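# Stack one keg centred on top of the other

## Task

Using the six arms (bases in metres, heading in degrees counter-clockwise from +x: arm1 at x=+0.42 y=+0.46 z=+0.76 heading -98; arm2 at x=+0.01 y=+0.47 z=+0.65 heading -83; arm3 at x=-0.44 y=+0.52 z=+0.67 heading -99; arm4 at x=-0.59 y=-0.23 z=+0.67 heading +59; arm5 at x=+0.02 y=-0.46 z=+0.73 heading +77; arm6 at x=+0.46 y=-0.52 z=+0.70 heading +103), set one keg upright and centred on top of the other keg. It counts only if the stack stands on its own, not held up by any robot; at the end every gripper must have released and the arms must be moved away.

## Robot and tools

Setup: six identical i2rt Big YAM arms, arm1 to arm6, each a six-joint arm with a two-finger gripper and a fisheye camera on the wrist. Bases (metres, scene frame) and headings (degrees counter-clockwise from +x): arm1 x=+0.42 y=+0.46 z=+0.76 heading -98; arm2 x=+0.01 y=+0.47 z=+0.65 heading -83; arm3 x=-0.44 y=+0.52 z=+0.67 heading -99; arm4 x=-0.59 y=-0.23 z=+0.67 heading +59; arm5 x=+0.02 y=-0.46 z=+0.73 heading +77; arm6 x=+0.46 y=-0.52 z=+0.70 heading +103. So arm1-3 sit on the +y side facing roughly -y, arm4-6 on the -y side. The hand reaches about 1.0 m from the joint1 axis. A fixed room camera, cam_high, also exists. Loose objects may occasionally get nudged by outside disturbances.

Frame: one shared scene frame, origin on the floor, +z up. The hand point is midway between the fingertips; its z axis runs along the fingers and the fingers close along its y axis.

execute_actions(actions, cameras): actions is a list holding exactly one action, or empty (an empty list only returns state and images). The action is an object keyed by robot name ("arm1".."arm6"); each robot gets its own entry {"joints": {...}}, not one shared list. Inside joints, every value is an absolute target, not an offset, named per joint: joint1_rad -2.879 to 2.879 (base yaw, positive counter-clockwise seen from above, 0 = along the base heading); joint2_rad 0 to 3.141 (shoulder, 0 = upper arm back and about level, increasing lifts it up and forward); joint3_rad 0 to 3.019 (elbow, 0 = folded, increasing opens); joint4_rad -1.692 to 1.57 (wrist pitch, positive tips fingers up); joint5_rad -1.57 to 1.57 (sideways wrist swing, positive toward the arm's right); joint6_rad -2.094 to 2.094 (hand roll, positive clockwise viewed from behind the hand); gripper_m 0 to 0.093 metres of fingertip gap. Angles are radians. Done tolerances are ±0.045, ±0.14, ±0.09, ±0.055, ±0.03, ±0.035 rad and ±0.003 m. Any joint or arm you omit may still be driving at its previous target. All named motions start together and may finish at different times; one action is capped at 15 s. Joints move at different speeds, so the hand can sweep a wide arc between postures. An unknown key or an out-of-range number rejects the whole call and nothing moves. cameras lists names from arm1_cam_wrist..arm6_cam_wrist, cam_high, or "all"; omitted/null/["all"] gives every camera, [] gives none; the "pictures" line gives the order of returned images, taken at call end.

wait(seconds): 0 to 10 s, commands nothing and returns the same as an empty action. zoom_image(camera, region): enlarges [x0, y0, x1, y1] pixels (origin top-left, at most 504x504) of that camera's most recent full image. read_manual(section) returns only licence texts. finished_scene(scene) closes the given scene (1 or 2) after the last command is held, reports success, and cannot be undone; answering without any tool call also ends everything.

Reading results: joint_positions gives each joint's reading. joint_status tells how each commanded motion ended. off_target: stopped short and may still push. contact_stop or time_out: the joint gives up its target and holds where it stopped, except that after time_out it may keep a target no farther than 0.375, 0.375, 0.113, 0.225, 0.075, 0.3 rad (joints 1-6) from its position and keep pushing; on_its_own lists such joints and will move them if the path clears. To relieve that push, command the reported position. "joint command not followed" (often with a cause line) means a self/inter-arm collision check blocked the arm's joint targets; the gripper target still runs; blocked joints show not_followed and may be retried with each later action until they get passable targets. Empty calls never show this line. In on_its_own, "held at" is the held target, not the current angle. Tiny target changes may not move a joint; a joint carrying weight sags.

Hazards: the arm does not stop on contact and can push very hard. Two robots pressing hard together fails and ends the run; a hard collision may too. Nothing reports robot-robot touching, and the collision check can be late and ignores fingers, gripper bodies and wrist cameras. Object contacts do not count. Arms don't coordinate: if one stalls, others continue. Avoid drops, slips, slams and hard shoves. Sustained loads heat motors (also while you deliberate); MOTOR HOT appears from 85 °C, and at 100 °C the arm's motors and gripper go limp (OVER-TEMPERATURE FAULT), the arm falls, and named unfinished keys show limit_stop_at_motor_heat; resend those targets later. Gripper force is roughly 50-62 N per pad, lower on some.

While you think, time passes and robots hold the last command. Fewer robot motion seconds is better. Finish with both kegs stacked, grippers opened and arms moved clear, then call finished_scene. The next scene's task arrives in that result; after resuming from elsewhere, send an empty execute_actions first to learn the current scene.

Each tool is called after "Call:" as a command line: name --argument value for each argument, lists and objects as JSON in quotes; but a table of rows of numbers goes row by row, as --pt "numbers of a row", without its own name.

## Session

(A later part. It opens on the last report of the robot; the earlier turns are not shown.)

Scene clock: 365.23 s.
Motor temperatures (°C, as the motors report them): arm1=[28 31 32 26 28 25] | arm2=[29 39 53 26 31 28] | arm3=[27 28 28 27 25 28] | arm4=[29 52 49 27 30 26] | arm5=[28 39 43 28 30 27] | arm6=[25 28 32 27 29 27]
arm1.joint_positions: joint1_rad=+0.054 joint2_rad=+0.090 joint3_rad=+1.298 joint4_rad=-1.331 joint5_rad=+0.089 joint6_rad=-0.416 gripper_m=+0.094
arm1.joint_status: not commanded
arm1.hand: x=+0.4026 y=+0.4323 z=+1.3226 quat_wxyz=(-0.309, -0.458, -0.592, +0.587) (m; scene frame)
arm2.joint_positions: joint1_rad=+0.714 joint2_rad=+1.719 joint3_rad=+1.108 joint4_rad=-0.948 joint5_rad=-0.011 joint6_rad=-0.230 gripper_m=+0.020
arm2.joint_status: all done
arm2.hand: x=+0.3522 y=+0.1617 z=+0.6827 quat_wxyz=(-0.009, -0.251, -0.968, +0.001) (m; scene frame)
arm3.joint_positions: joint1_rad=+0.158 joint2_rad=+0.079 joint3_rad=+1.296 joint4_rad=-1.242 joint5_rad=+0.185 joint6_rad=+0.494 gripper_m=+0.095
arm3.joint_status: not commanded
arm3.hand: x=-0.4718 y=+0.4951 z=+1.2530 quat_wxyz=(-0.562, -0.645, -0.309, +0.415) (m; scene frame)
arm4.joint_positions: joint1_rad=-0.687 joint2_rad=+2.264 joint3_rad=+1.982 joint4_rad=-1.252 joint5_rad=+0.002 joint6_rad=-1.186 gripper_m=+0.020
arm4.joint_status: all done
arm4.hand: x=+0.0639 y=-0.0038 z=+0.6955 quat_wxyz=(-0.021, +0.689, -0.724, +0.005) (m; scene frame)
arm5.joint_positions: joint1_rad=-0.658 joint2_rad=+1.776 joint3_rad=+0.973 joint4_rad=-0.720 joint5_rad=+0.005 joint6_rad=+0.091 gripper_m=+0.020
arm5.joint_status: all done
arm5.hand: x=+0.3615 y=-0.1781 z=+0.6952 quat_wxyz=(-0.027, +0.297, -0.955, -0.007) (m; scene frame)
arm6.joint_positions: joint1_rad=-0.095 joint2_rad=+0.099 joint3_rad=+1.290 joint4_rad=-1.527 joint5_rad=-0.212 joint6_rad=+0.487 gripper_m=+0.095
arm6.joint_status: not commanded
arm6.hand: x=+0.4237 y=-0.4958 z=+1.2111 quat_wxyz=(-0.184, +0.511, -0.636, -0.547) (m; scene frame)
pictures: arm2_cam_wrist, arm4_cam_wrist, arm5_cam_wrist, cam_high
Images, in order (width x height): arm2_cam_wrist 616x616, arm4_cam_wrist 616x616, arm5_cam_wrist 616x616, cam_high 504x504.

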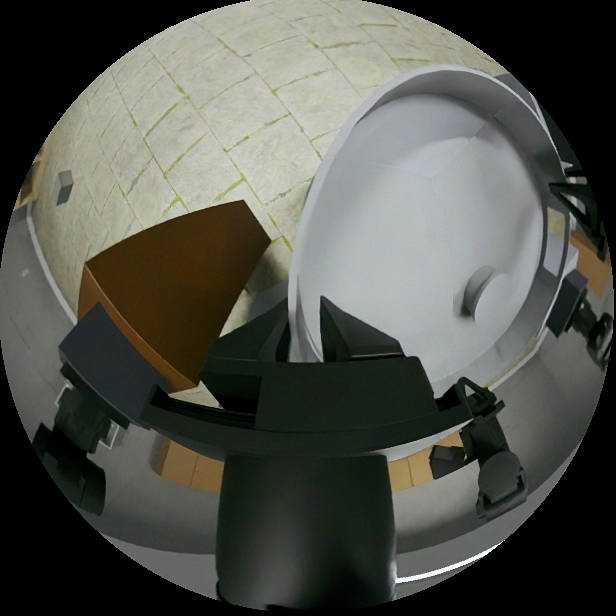

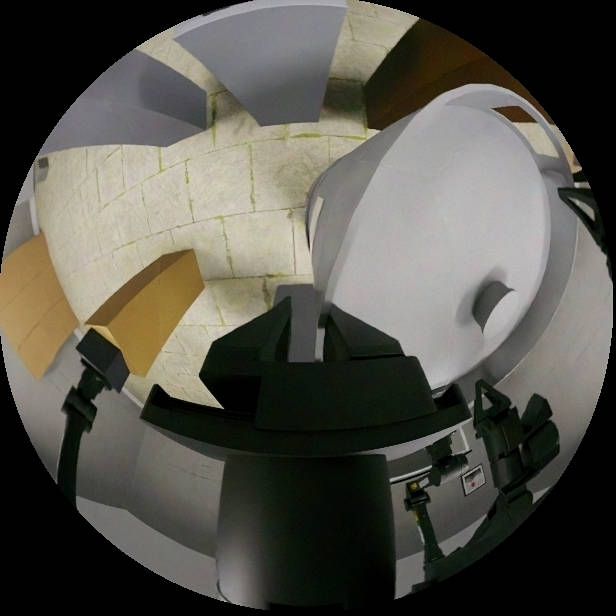

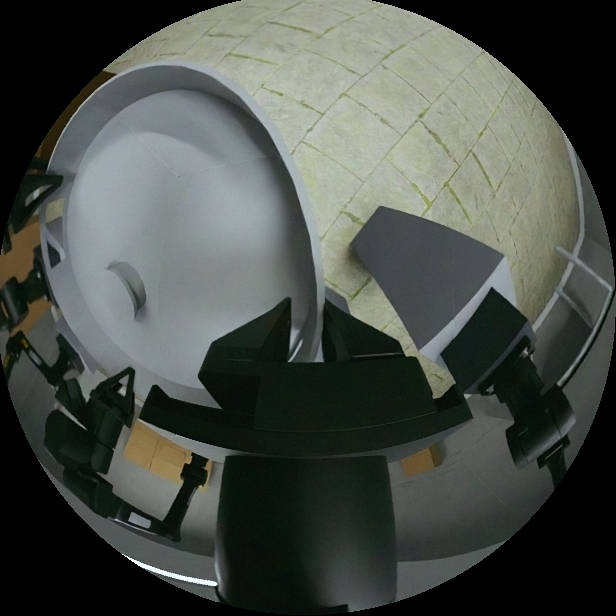

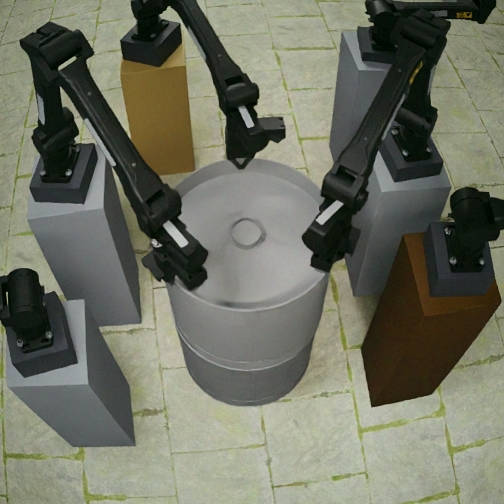

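Call:
execute_actions --actions '[{"arm2":{"joints":{"gripper_m":0.05,"joint2_rad":1.76,"joint4_rad":-0.9}},"arm5":{"joints":{"gripper_m":0.05,"joint2_rad":1.85,"joint4_rad":-0.67}},"arm4":{"joints":{"gripper_m":0.05,"joint2_rad":2.275,"joint4_rad":-1.24}}}]'

Call:
zoom_image --camera "arm6_cam_wrist" --region '[290,230,430,360]'

Scene clock: 370.10 s.
Motor temperatures (°C, as the motors report them): arm1=[28 31 32 26 28 25] | arm2=[29 38 51 26 31 28] | arm3=[27 28 28 27 25 28] | arm4=[29 51 47 27 30 26] | arm5=[28 38 43 28 30 27] | arm6=[25 28 32 27 29 27]
arm1.joint_positions: joint1_rad=+0.054 joint2_rad=+0.090 joint3_rad=+1.298 joint4_rad=-1.331 joint5_rad=+0.089 joint6_rad=-0.416 gripper_m=+0.094
arm1.joint_status: not commanded
arm1.hand: x=+0.4026 y=+0.4323 z=+1.3226 quat_wxyz=(-0.309, -0.458, -0.592, +0.587) (m; scene frame)
arm2.joint_positions: joint1_rad=+0.700 joint2_rad=+1.745 joint3_rad=+1.108 joint4_rad=-0.915 joint5_rad=-0.002 joint6_rad=-0.230 gripper_m=+0.050
arm2.joint_status: all done
arm2.hand: x=+0.3509 y=+0.1523 z=+0.6718 quat_wxyz=(-0.010, -0.257, -0.966, +0.007) (m; scene frame)
arm3.joint_positions: joint1_rad=+0.158 joint2_rad=+0.079 joint3_rad=+1.296 joint4_rad=-1.242 joint5_rad=+0.185 joint6_rad=+0.494 gripper_m=+0.095
arm3.joint_status: not commanded
arm3.hand: x=-0.4718 y=+0.4951 z=+1.2530 quat_wxyz=(-0.562, -0.645, -0.309, +0.415) (m; scene frame)
arm4.joint_positions: joint1_rad=-0.687 joint2_rad=+2.265 joint3_rad=+1.982 joint4_rad=-1.250 joint5_rad=+0.002 joint6_rad=-1.194 gripper_m=+0.050
arm4.joint_status: all done
arm4.hand: x=+0.0640 y=-0.0035 z=+0.6953 quat_wxyz=(-0.021, +0.692, -0.722, +0.006) (m; scene frame)
arm5.joint_positions: joint1_rad=-0.658 joint2_rad=+1.834 joint3_rad=+0.973 joint4_rad=-0.681 joint5_rad=+0.005 joint6_rad=+0.091 gripper_m=+0.050
arm5.joint_status: all done
arm5.hand: x=+0.3611 y=-0.1781 z=+0.6711 quat_wxyz=(-0.018, +0.297, -0.955, -0.004) (m; scene frame)
arm6.joint_positions: joint1_rad=-0.095 joint2_rad=+0.099 joint3_rad=+1.290 joint4_rad=-1.527 joint5_rad=-0.212 joint6_rad=+0.487 gripper_m=+0.095
arm6.joint_status: not commanded
arm6.hand: x=+0.4237 y=-0.4958 z=+1.2111 quat_wxyz=(-0.184, +0.511, -0.636, -0.547) (m; scene frame)
pictures: arm1_cam_wrist, arm2_cam_wrist, arm3_cam_wrist, arm4_cam_wrist, arm5_cam_wrist, arm6_cam_wrist, cam_high
Images, in order (width x height): arm1_cam_wrist 616x616, arm2_cam_wrist 616x616, arm3_cam_wrist 616x616, arm4_cam_wrist 616x616, arm5_cam_wrist 616x616, arm6_cam_wrist 616x616, cam_high 504x504.

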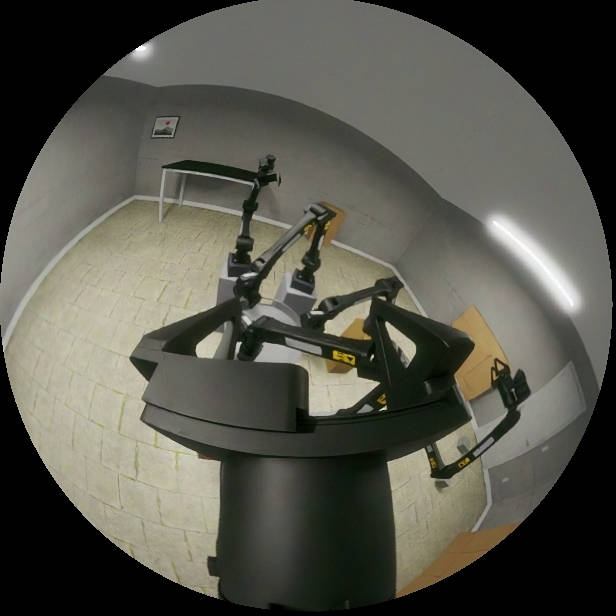

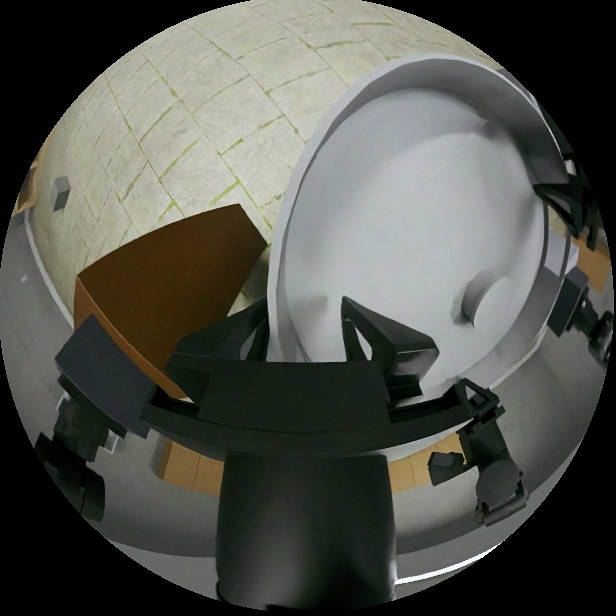

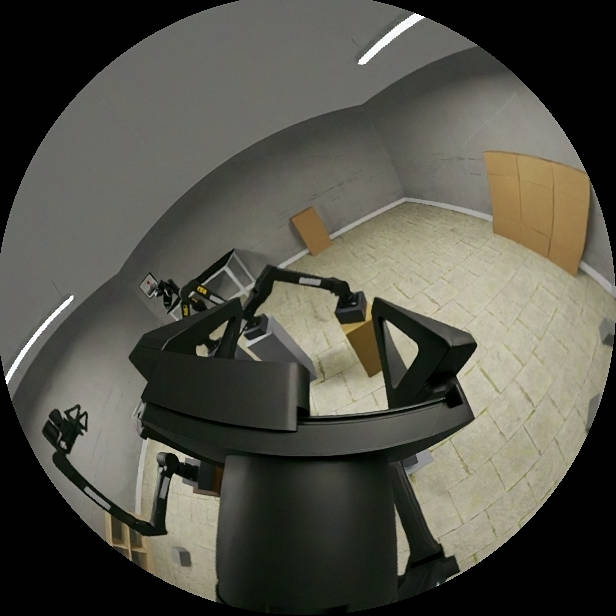

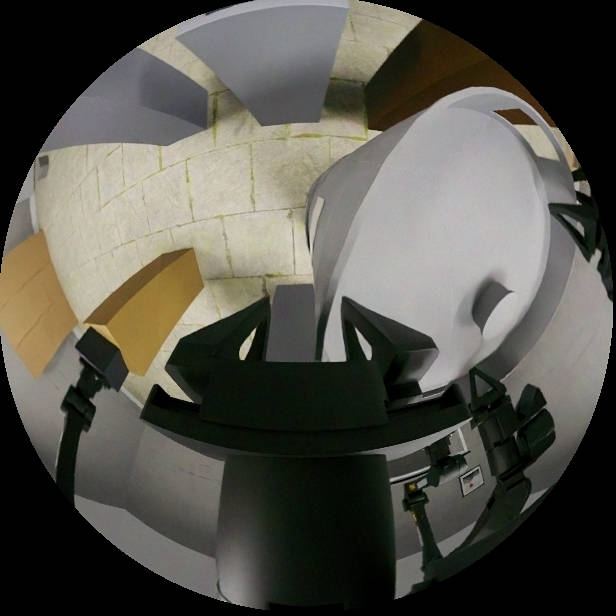

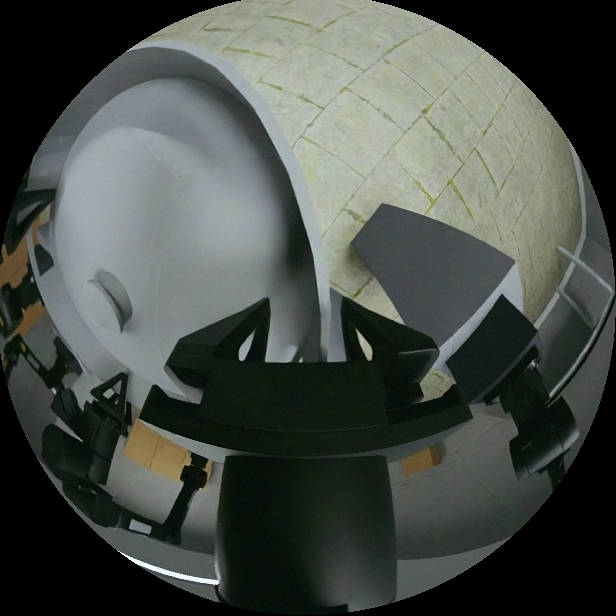

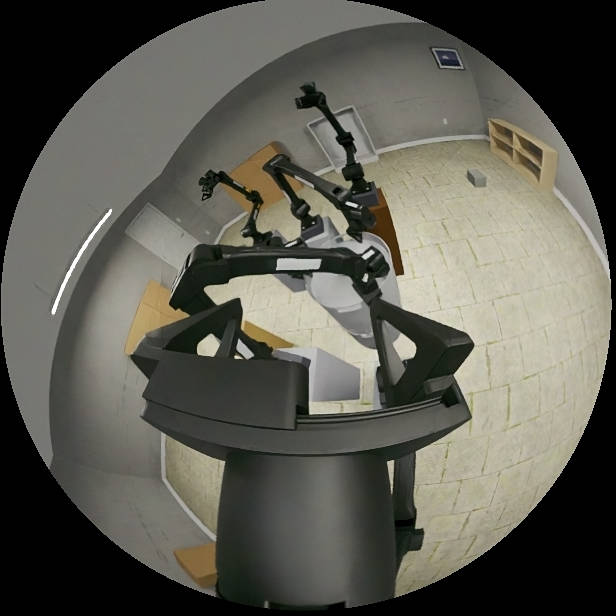

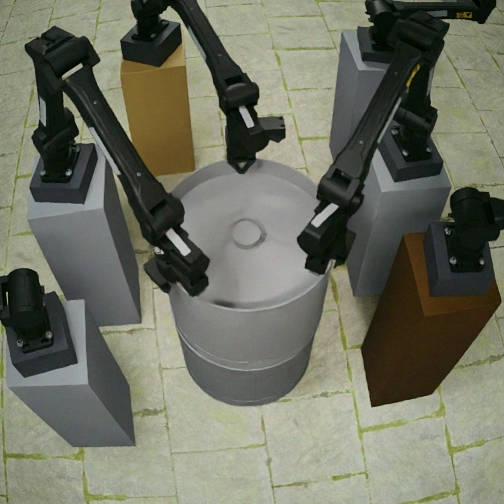

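Region (290, 230, 430, 360) of arm6_cam_wrist's 616x616 image, scaled by 3.600, with more detail than that image has; it fills the top 468 rows of this view, and the rest is white.

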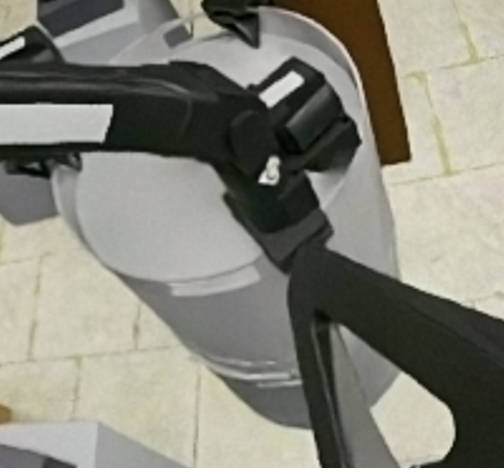

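Call:
execute_actions --actions '[{"arm2":{"joints":{"joint1_rad":0.75,"joint2_rad":1.77}},"arm5":{"joints":{"joint1_rad":-0.69,"joint2_rad":1.855}},"arm4":{"joints":{"joint4_rad":-1.21}}}]' --cameras '[]'

Call:
execute_actions --actions '[{"arm2":{"joints":{"gripper_m":0}},"arm5":{"joints":{"gripper_m":0}},"arm4":{"joints":{"gripper_m":0}}}]' --cameras '["arm2_cam_wrist","arm4_cam_wrist","arm5_cam_wrist"]'

Scene clock: 377.27 s.
Motor temperatures (°C, as the motors report them): arm1=[28 31 32 26 28 25] | arm2=[29 37 49 26 30 28] | arm3=[27 28 28 27 25 28] | arm4=[29 49 45 27 30 26] | arm5=[28 37 42 28 30 27] | arm6=[25 28 32 27 29 27]
arm1.joint_positions: joint1_rad=+0.054 joint2_rad=+0.090 joint3_rad=+1.298 joint4_rad=-1.331 joint5_rad=+0.089 joint6_rad=-0.416 gripper_m=+0.094
arm1.joint_status: not commanded
arm1.hand: x=+0.4026 y=+0.4323 z=+1.3226 quat_wxyz=(-0.309, -0.458, -0.592, +0.587) (m; scene frame)
arm2.joint_positions: joint1_rad=+0.747 joint2_rad=+1.750 joint3_rad=+1.108 joint4_rad=-0.915 joint5_rad=-0.001 joint6_rad=-0.230 gripper_m=+0.050
arm2.joint_status: all done
arm2.hand: x=+0.3647 y=+0.1686 z=+0.6695 quat_wxyz=(-0.008, -0.235, -0.972, +0.006) (m; scene frame)
arm3.joint_positions: joint1_rad=+0.158 joint2_rad=+0.079 joint3_rad=+1.296 joint4_rad=-1.242 joint5_rad=+0.185 joint6_rad=+0.494 gripper_m=+0.095
arm3.joint_status: not commanded
arm3.hand: x=-0.4718 y=+0.4951 z=+1.2530 quat_wxyz=(-0.562, -0.645, -0.309, +0.415) (m; scene frame)
arm4.joint_positions: joint1_rad=-0.687 joint2_rad=+2.265 joint3_rad=+1.982 joint4_rad=-1.221 joint5_rad=+0.002 joint6_rad=-1.194 gripper_m=+0.050
arm4.joint_status: all done
arm4.hand: x=+0.0708 y=-0.0011 z=+0.6957 quat_wxyz=(-0.035, +0.692, -0.721, +0.012) (m; scene frame)
arm5.joint_positions: joint1_rad=-0.689 joint2_rad=+1.834 joint3_rad=+0.973 joint4_rad=-0.681 joint5_rad=+0.004 joint6_rad=+0.091 gripper_m=+0.050
arm5.joint_status: all done
arm5.hand: x=+0.3695 y=-0.1887 z=+0.6712 quat_wxyz=(-0.018, +0.282, -0.959, -0.004) (m; scene frame)
arm6.joint_positions: joint1_rad=-0.095 joint2_rad=+0.099 joint3_rad=+1.290 joint4_rad=-1.527 joint5_rad=-0.212 joint6_rad=+0.487 gripper_m=+0.095
arm6.joint_status: not commanded
arm6.hand: x=+0.4237 y=-0.4958 z=+1.2111 quat_wxyz=(-0.184, +0.511, -0.636, -0.547) (m; scene frame)
pictures: none
No camera images: the call's "cameras" was empty. Leave "cameras" out to get every camera's image.

Scene clock: 377.97 s.
Motor temperatures (°C, as the motors report them): arm1=[28 31 32 26 28 25] | arm2=[29 37 49 26 30 28] | arm3=[27 28 28 27 25 28] | arm4=[29 49 45 27 30 26] | arm5=[28 37 42 28 29 27] | arm6=[25 28 32 27 29 27]
arm1.joint_positions: joint1_rad=+0.054 joint2_rad=+0.090 joint3_rad=+1.298 joint4_rad=-1.331 joint5_rad=+0.089 joint6_rad=-0.416 gripper_m=+0.094
arm1.joint_status: not commanded
arm1.hand: x=+0.4026 y=+0.4323 z=+1.3226 quat_wxyz=(-0.309, -0.458, -0.592, +0.587) (m; scene frame)
arm2.joint_positions: joint1_rad=+0.737 joint2_rad=+1.750 joint3_rad=+1.108 joint4_rad=-0.911 joint5_rad=-0.001 joint6_rad=-0.210 gripper_m=+0.002
arm2.joint_status: all done
arm2.hand: x=+0.3626 y=+0.1644 z=+0.6692 quat_wxyz=(-0.009, -0.249, -0.968, +0.007) (m; scene frame)
arm3.joint_positions: joint1_rad=+0.158 joint2_rad=+0.079 joint3_rad=+1.296 joint4_rad=-1.242 joint5_rad=+0.185 joint6_rad=+0.494 gripper_m=+0.095
arm3.joint_status: not commanded
arm3.hand: x=-0.4718 y=+0.4951 z=+1.2530 quat_wxyz=(-0.562, -0.645, -0.309, +0.415) (m; scene frame)
arm4.joint_positions: joint1_rad=-0.688 joint2_rad=+2.265 joint3_rad=+1.982 joint4_rad=-1.211 joint5_rad=+0.002 joint6_rad=-1.164 gripper_m=+0.002
arm4.joint_status: all done
arm4.hand: x=+0.0732 y=-0.0010 z=+0.6953 quat_wxyz=(-0.039, +0.680, -0.732, +0.013) (m; scene frame)
arm5.joint_positions: joint1_rad=-0.676 joint2_rad=+1.834 joint3_rad=+0.973 joint4_rad=-0.678 joint5_rad=+0.001 joint6_rad=+0.126 gripper_m=+0.001
arm5.joint_status: all done
arm5.hand: x=+0.3664 y=-0.1836 z=+0.6712 quat_wxyz=(-0.018, +0.271, -0.962, -0.006) (m; scene frame)
arm6.joint_positions: joint1_rad=-0.095 joint2_rad=+0.099 joint3_rad=+1.290 joint4_rad=-1.527 joint5_rad=-0.212 joint6_rad=+0.487 gripper_m=+0.095
arm6.joint_status: not commanded
arm6.hand: x=+0.4237 y=-0.4958 z=+1.2111 quat_wxyz=(-0.184, +0.511, -0.636, -0.547) (m; scene frame)
pictures: arm2_cam_wrist, arm4_cam_wrist, arm5_cam_wrist
Images, in order (width x height): arm2_cam_wrist 616x616, arm4_cam_wrist 616x616, arm5_cam_wrist 616x616.

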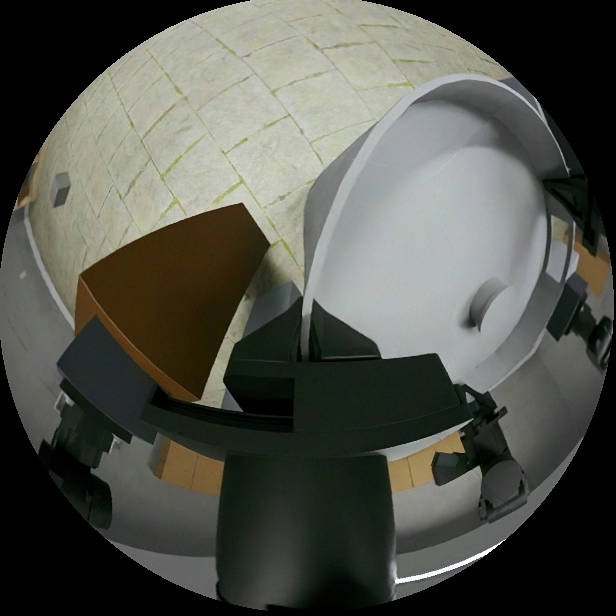

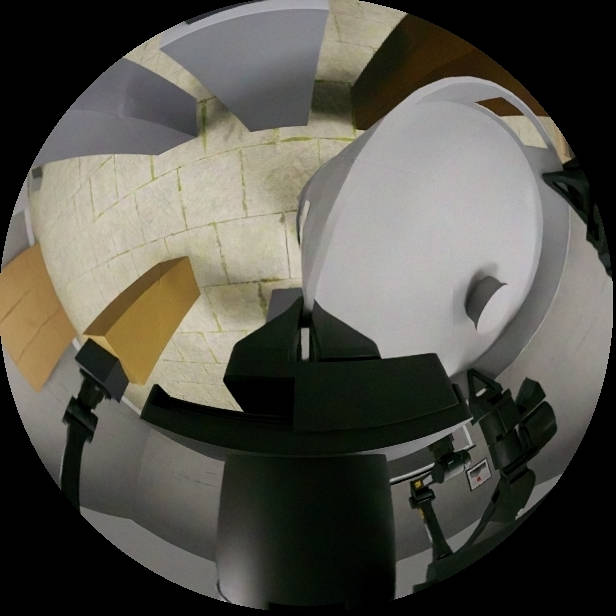

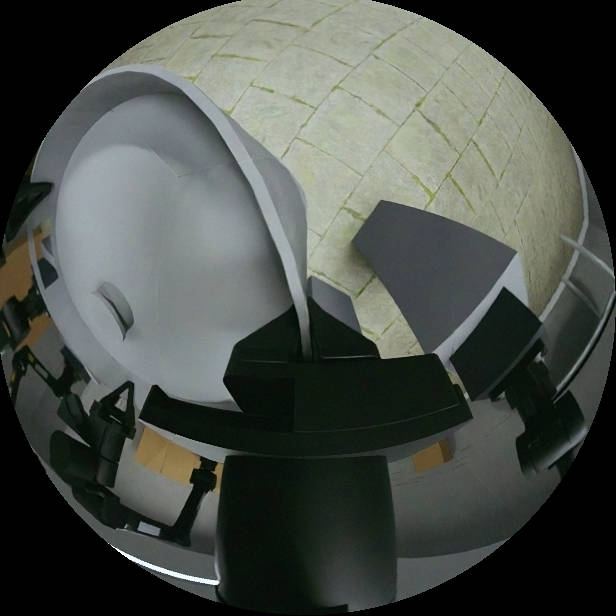

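Call:
execute_actions --actions '[{"arm4":{"joints":{"joint2_rad":2.01,"joint3_rad":2.08,"joint4_rad":-1.33}},"arm2":{"joints":{"joint2_rad":1.43,"joint3_rad":1.22,"joint1_rad":0.68,"joint4_rad":-0.97}},"arm5":{"joints":{"joint2_rad":1.565,"joint3_rad":1.06,"joint1_rad":-0.63,"joint4_rad":-0.74}}}]' --cameras '["arm2_cam_wrist","arm4_cam_wrist","arm5_cam_wrist","cam_high"]'

Call:
zoom_image --camera "cam_high" --region '[150,260,350,420]'

Scene clock: 384.27 s.
Motor temperatures (°C, as the motors report them): arm1=[28 31 32 26 28 25] | arm2=[29 37 49 26 29 28] | arm3=[27 28 28 27 25 28] | arm4=[29 49 46 27 30 26] | arm5=[28 38 42 28 29 27] | arm6=[25 28 32 27 29 27]
arm1.joint_positions: joint1_rad=+0.054 joint2_rad=+0.090 joint3_rad=+1.298 joint4_rad=-1.331 joint5_rad=+0.089 joint6_rad=-0.416 gripper_m=+0.094
arm1.joint_status: not commanded
arm1.hand: x=+0.4026 y=+0.4323 z=+1.3226 quat_wxyz=(-0.309, -0.458, -0.592, +0.587) (m; scene frame)
arm2.joint_positions: joint1_rad=+0.704 joint2_rad=+1.678 joint3_rad=+1.114 joint4_rad=-0.978 joint5_rad=-0.012 joint6_rad=-0.241 gripper_m=+0.002
arm2.joint_status: joint2_rad time_out (moved -0.073 of -0.320); joint3_rad time_out (moved +0.006 of +0.112); the others done
arm2.on_its_own: joint2_rad reads +1.678 and still pushes toward +1.430 since a time_out; joint3_rad reads +1.114 and still pushes toward +1.220 since a time_out
arm2.hand: x=+0.3488 y=+0.1593 z=+0.7028 quat_wxyz=(-0.017, -0.250, -0.968, +0.005) (m; scene frame)
arm3.joint_positions: joint1_rad=+0.158 joint2_rad=+0.079 joint3_rad=+1.296 joint4_rad=-1.242 joint5_rad=+0.185 joint6_rad=+0.494 gripper_m=+0.095
arm3.joint_status: not commanded
arm3.hand: x=-0.4718 y=+0.4951 z=+1.2530 quat_wxyz=(-0.562, -0.645, -0.309, +0.415) (m; scene frame)
arm4.joint_positions: joint1_rad=-0.689 joint2_rad=+2.226 joint3_rad=+1.992 joint4_rad=-1.300 joint5_rad=-0.002 joint6_rad=-1.175 gripper_m=+0.002
arm4.joint_status: joint2_rad time_out (moved -0.039 of -0.255); the others done
arm4.on_its_own: joint2_rad reads +2.226 and still pushes toward +2.010 since a time_out
arm4.hand: x=+0.0591 y=-0.0061 z=+0.7241 quat_wxyz=(-0.021, +0.685, -0.729, +0.003) (m; scene frame)
arm5.joint_positions: joint1_rad=-0.653 joint2_rad=+1.753 joint3_rad=+0.964 joint4_rad=-0.742 joint5_rad=+0.019 joint6_rad=+0.132 gripper_m=+0.001
arm5.joint_status: joint2_rad time_out (moved -0.081 of -0.269); joint3_rad time_out (moved -0.009 of +0.087); the others done
arm5.on_its_own: joint2_rad reads +1.753 and still pushes toward +1.565 since a time_out; joint3_rad reads +0.964 and still pushes toward +1.060 since a time_out
arm5.hand: x=+0.3566 y=-0.1821 z=+0.7020 quat_wxyz=(-0.026, +0.279, -0.960, +0.000) (m; scene frame)
arm6.joint_positions: joint1_rad=-0.095 joint2_rad=+0.099 joint3_rad=+1.290 joint4_rad=-1.527 joint5_rad=-0.212 joint6_rad=+0.487 gripper_m=+0.095
arm6.joint_status: not commanded
arm6.hand: x=+0.4237 y=-0.4958 z=+1.2111 quat_wxyz=(-0.184, +0.511, -0.636, -0.547) (m; scene frame)
pictures: arm2_cam_wrist, arm4_cam_wrist, arm5_cam_wrist, cam_high
Images, in order (width x height): arm2_cam_wrist 616x616, arm4_cam_wrist 616x616, arm5_cam_wrist 616x616, cam_high 504x504.

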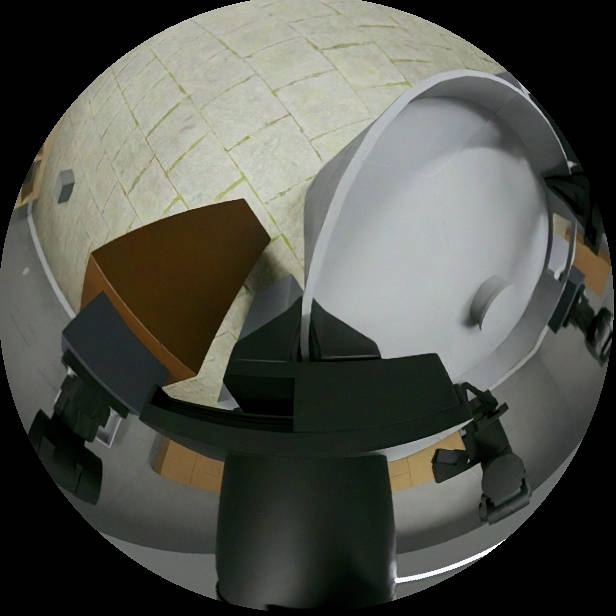

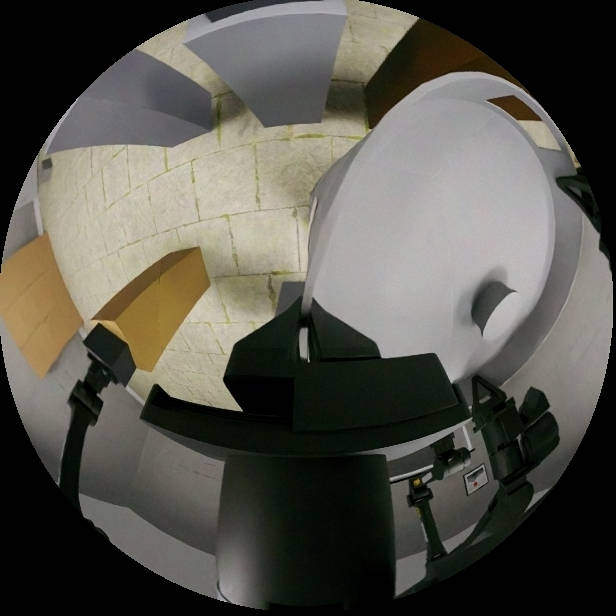

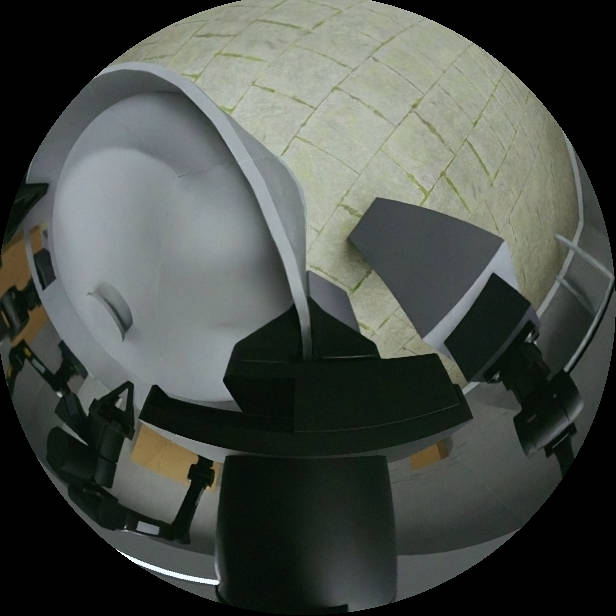

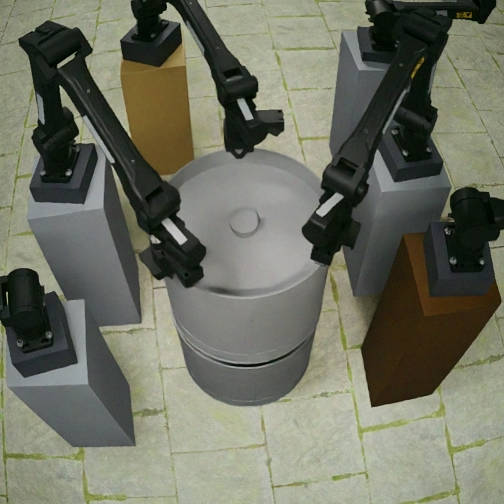

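Region (150, 260, 350, 420) of cam_high's 504x504 image, scaled by 2.520, with more detail than that image has; it fills the top 403 rows of this view, and the rest is white.

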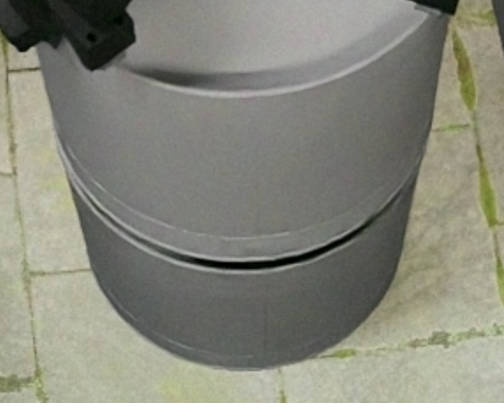

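Call:
execute_actions --actions '[{"arm4":{"joints":{"joint2_rad":2.12,"joint4_rad":-1.34}},"arm2":{"joints":{"joint2_rad":1.52}},"arm5":{"joints":{"joint2_rad":1.63,"joint1_rad":-0.615}}}]' --cameras '["arm2_cam_wrist","arm4_cam_wrist","arm5_cam_wrist","cam_high"]'

Call:
zoom_image --camera "cam_high" --region '[150,260,350,420]'

Call:
zoom_image --camera "arm4_cam_wrist" --region '[270,110,390,270]'

Scene clock: 401.43 s.
Motor temperatures (°C, as the motors report them): arm1=[28 31 32 26 28 25] | arm2=[29 41 55 26 29 28] | arm3=[27 28 28 27 25 28] | arm4=[29 55 51 27 30 26] | arm5=[28 40 45 28 30 27] | arm6=[25 28 32 27 29 27]
arm1.joint_positions: joint1_rad=+0.054 joint2_rad=+0.090 joint3_rad=+1.298 joint4_rad=-1.331 joint5_rad=+0.089 joint6_rad=-0.416 gripper_m=+0.094
arm1.joint_status: not commanded
arm1.hand: x=+0.4026 y=+0.4323 z=+1.3226 quat_wxyz=(-0.309, -0.458, -0.592, +0.587) (m; scene frame)
arm2.joint_positions: joint1_rad=+0.701 joint2_rad=+1.698 joint3_rad=+1.113 joint4_rad=-0.972 joint5_rad=-0.014 joint6_rad=-0.241 gripper_m=+0.002
arm2.joint_status: joint2_rad time_out (moved +0.020 of -0.158)
arm2.on_its_own: joint2_rad reads +1.698 and still pushes toward +1.520 since a time_out; joint3_rad reads +1.113 and still pushes toward +1.220 since a time_out
arm2.hand: x=+0.3472 y=+0.1592 z=+0.6934 quat_wxyz=(-0.010, -0.251, -0.968, +0.000) (m; scene frame)
arm3.joint_positions: joint1_rad=+0.158 joint2_rad=+0.079 joint3_rad=+1.296 joint4_rad=-1.242 joint5_rad=+0.185 joint6_rad=+0.494 gripper_m=+0.095
arm3.joint_status: not commanded
arm3.hand: x=-0.4718 y=+0.4951 z=+1.2530 quat_wxyz=(-0.562, -0.645, -0.309, +0.415) (m; scene frame)
arm4.joint_positions: joint1_rad=-0.687 joint2_rad=+2.247 joint3_rad=+1.992 joint4_rad=-1.303 joint5_rad=-0.002 joint6_rad=-1.175 gripper_m=+0.003
arm4.joint_status: all done
arm4.hand: x=+0.0566 y=-0.0058 z=+0.7105 quat_wxyz=(-0.011, +0.685, -0.728, -0.001) (m; scene frame)
arm5.joint_positions: joint1_rad=-0.647 joint2_rad=+1.772 joint3_rad=+0.964 joint4_rad=-0.736 joint5_rad=+0.024 joint6_rad=+0.137 gripper_m=+0.001
arm5.joint_status: joint2_rad off_target (ended at +1.772, target +1.630); the others done
arm5.on_its_own: joint2_rad reads +1.772 and still pushes toward +1.630 since a time_out; joint3_rad reads +0.964 and still pushes toward +1.060 since a time_out
arm5.hand: x=+0.3544 y=-0.1820 z=+0.6940 quat_wxyz=(-0.020, +0.280, -0.960, +0.005) (m; scene frame)
arm6.joint_positions: joint1_rad=-0.095 joint2_rad=+0.099 joint3_rad=+1.290 joint4_rad=-1.527 joint5_rad=-0.212 joint6_rad=+0.487 gripper_m=+0.095
arm6.joint_status: not commanded
arm6.hand: x=+0.4237 y=-0.4958 z=+1.2111 quat_wxyz=(-0.184, +0.511, -0.636, -0.547) (m; scene frame)
pictures: arm2_cam_wrist, arm4_cam_wrist, arm5_cam_wrist, cam_high
Images, in order (width x height): arm2_cam_wrist 616x616, arm4_cam_wrist 616x616, arm5_cam_wrist 616x616, cam_high 504x504.

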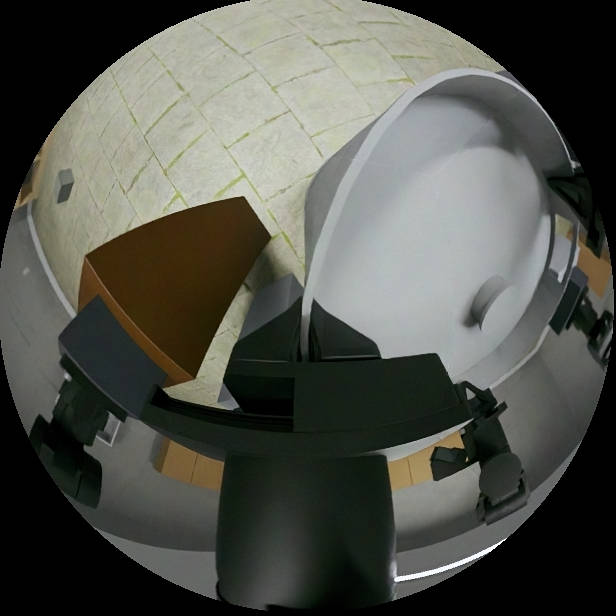

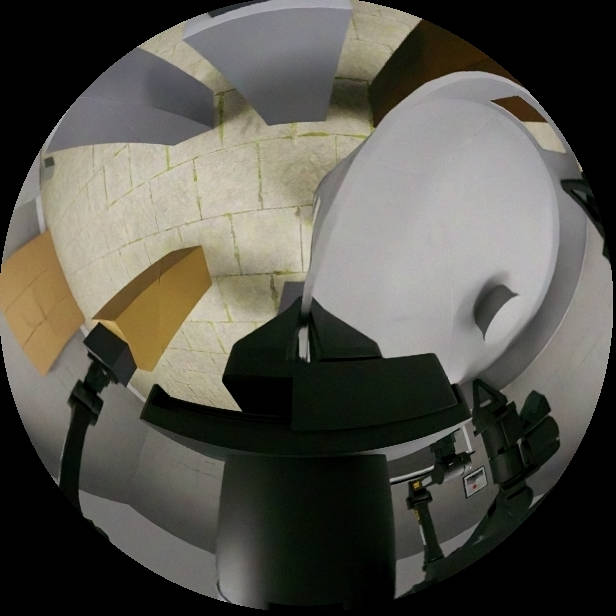

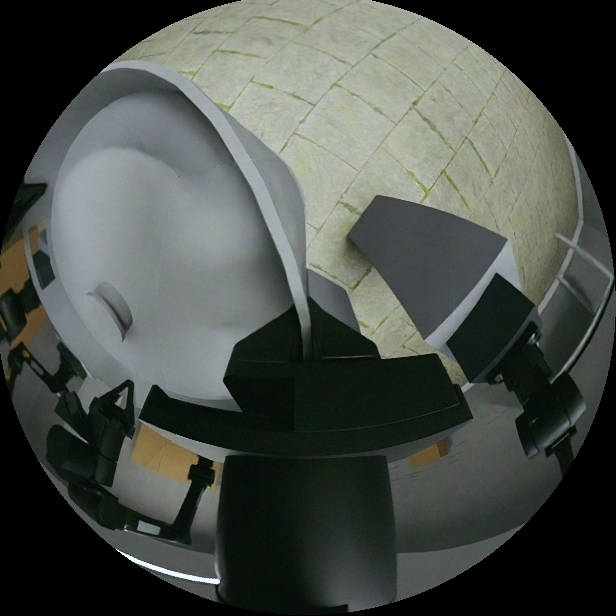

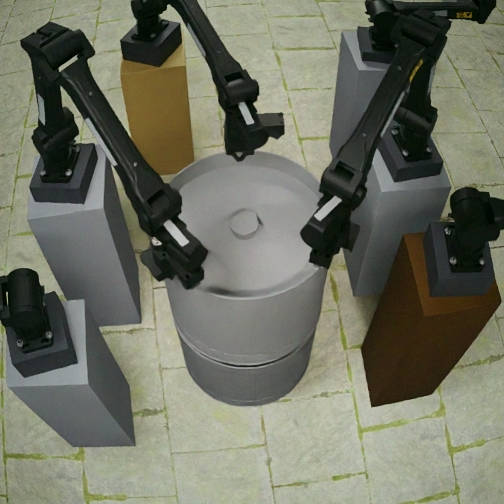

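Region (150, 260, 350, 420) of cam_high's 504x504 image, scaled by 2.520, with more detail than that image has; it fills the top 403 rows of this view, and the rest is white.

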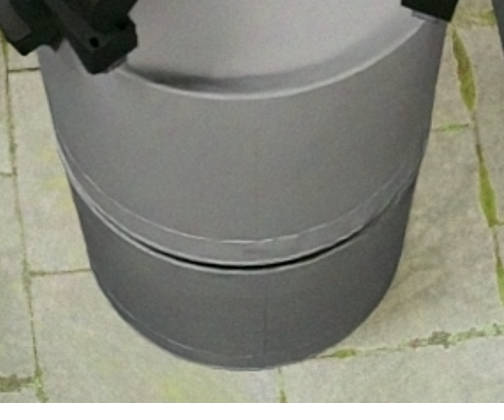

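Region (270, 110, 390, 270) of arm4_cam_wrist's 616x616 image, scaled by 3.150, with more detail than that image has; it fills the left 378 columns of this view, and the rest is white.

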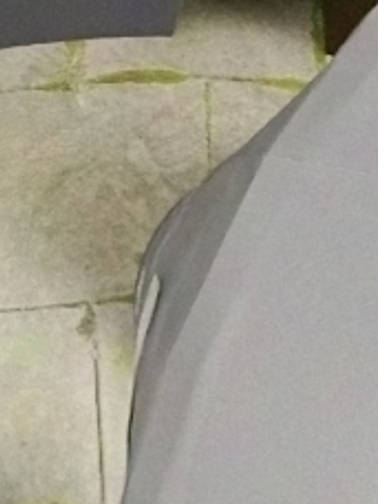

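Call:
execute_actions --actions '[{"arm4":{"joints":{"joint2_rad":2.135}},"arm2":{"joints":{"joint2_rad":1.535}},"arm5":{"joints":{"joint2_rad":1.645}}}]' --cameras '["arm2_cam_wrist","arm4_cam_wrist","arm5_cam_wrist","cam_high"]'

Call:
zoom_image --camera "cam_high" --region '[150,290,350,390]'

Call:
zoom_image --camera "arm4_cam_wrist" --region '[290,150,370,240]'

Call:
zoom_image --camera "arm2_cam_wrist" --region '[290,140,370,230]'

Call:
zoom_image --camera "arm5_cam_wrist" --region '[250,140,330,230]'

Scene clock: 408.17 s.
Motor temperatures (°C, as the motors report them): arm1=[28 31 32 26 28 25] | arm2=[29 41 56 26 29 28] | arm3=[27 29 28 27 25 28] | arm4=[29 55 51 27 30 26] | arm5=[28 40 45 28 30 27] | arm6=[25 28 32 27 29 27]
arm1.joint_positions: joint1_rad=+0.054 joint2_rad=+0.090 joint3_rad=+1.298 joint4_rad=-1.331 joint5_rad=+0.089 joint6_rad=-0.416 gripper_m=+0.094
arm1.joint_status: not commanded
arm1.hand: x=+0.4026 y=+0.4323 z=+1.3226 quat_wxyz=(-0.309, -0.458, -0.592, +0.587) (m; scene frame)
arm2.joint_positions: joint1_rad=+0.701 joint2_rad=+1.708 joint3_rad=+1.113 joint4_rad=-0.970 joint5_rad=-0.012 joint6_rad=-0.241 gripper_m=+0.002
arm2.joint_status: joint2_rad time_out (moved +0.010 of -0.163)
arm2.on_its_own: joint2_rad reads +1.708 and still pushes toward +1.535 since a time_out; joint3_rad reads +1.113 and still pushes toward +1.220 since a time_out
arm2.hand: x=+0.3468 y=+0.1592 z=+0.6889 quat_wxyz=(-0.006, -0.251, -0.968, -0.001) (m; scene frame)
arm3.joint_positions: joint1_rad=+0.158 joint2_rad=+0.079 joint3_rad=+1.296 joint4_rad=-1.242 joint5_rad=+0.185 joint6_rad=+0.494 gripper_m=+0.095
arm3.joint_status: not commanded
arm3.hand: x=-0.4718 y=+0.4951 z=+1.2530 quat_wxyz=(-0.562, -0.645, -0.309, +0.415) (m; scene frame)
arm4.joint_positions: joint1_rad=-0.687 joint2_rad=+2.253 joint3_rad=+1.992 joint4_rad=-1.303 joint5_rad=-0.002 joint6_rad=-1.175 gripper_m=+0.003
arm4.joint_status: all done
arm4.hand: x=+0.0561 y=-0.0059 z=+0.7067 quat_wxyz=(-0.008, +0.685, -0.728, -0.003) (m; scene frame)
arm5.joint_positions: joint1_rad=-0.647 joint2_rad=+1.783 joint3_rad=+0.964 joint4_rad=-0.732 joint5_rad=+0.024 joint6_rad=+0.137 gripper_m=+0.001
arm5.joint_status: all done
arm5.on_its_own: joint3_rad reads +0.964 and still pushes toward +1.060 since a time_out
arm5.hand: x=+0.3538 y=-0.1823 z=+0.6898 quat_wxyz=(-0.018, +0.280, -0.960, +0.006) (m; scene frame)
arm6.joint_positions: joint1_rad=-0.095 joint2_rad=+0.099 joint3_rad=+1.290 joint4_rad=-1.527 joint5_rad=-0.212 joint6_rad=+0.487 gripper_m=+0.095
arm6.joint_status: not commanded
arm6.hand: x=+0.4237 y=-0.4958 z=+1.2111 quat_wxyz=(-0.184, +0.511, -0.636, -0.547) (m; scene frame)
pictures: arm2_cam_wrist, arm4_cam_wrist, arm5_cam_wrist, cam_high
Images, in order (width x height): arm2_cam_wrist 616x616, arm4_cam_wrist 616x616, arm5_cam_wrist 616x616, cam_high 504x504.

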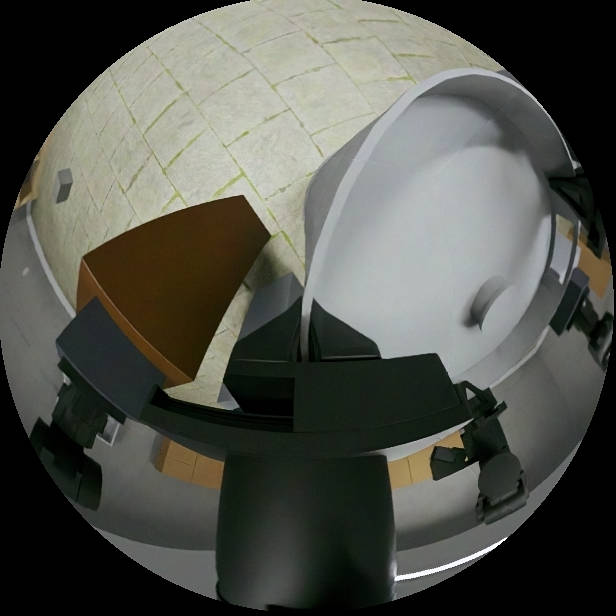

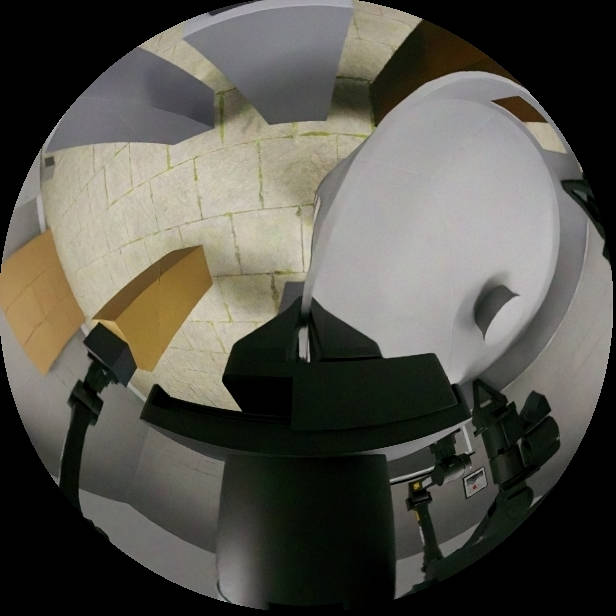

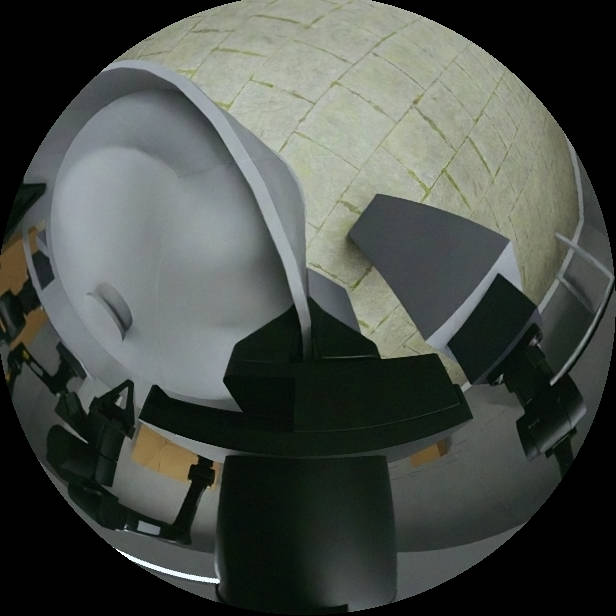

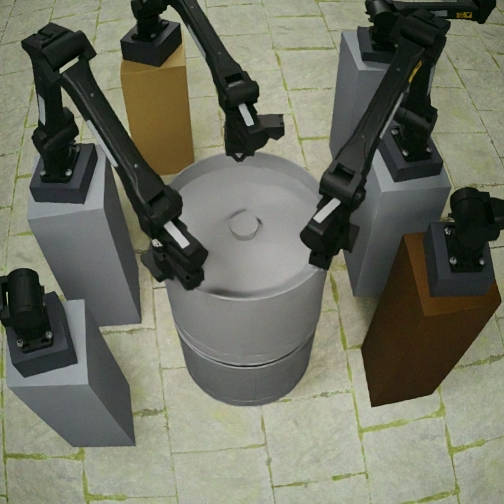

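Region (150, 290, 350, 390) of cam_high's 504x504 image, scaled by 2.520, with more detail than that image has.

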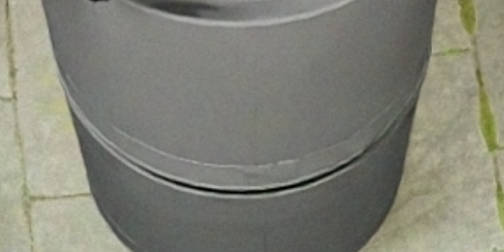

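Region (290, 150, 370, 240) of arm4_cam_wrist's 616x616 image, scaled by 5.600, with more detail than that image has.

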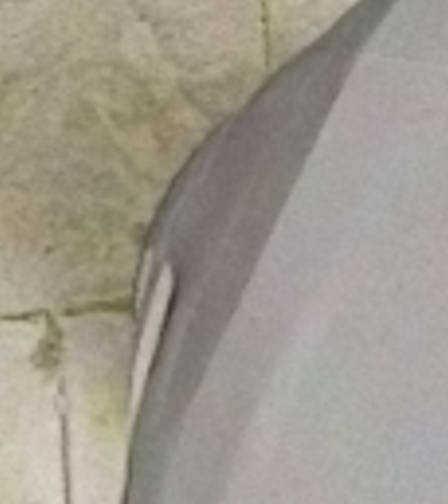

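Region (290, 140, 370, 230) of arm2_cam_wrist's 616x616 image, scaled by 5.600, with more detail than that image has.

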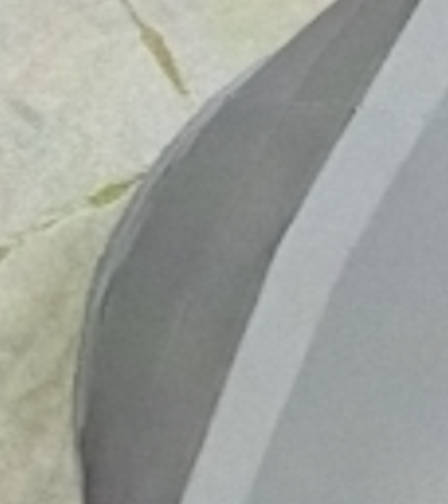

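Region (250, 140, 330, 230) of arm5_cam_wrist's 616x616 image, scaled by 5.600, with more detail than that image has.

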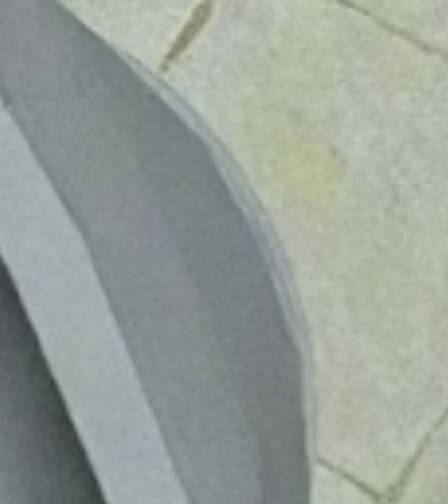

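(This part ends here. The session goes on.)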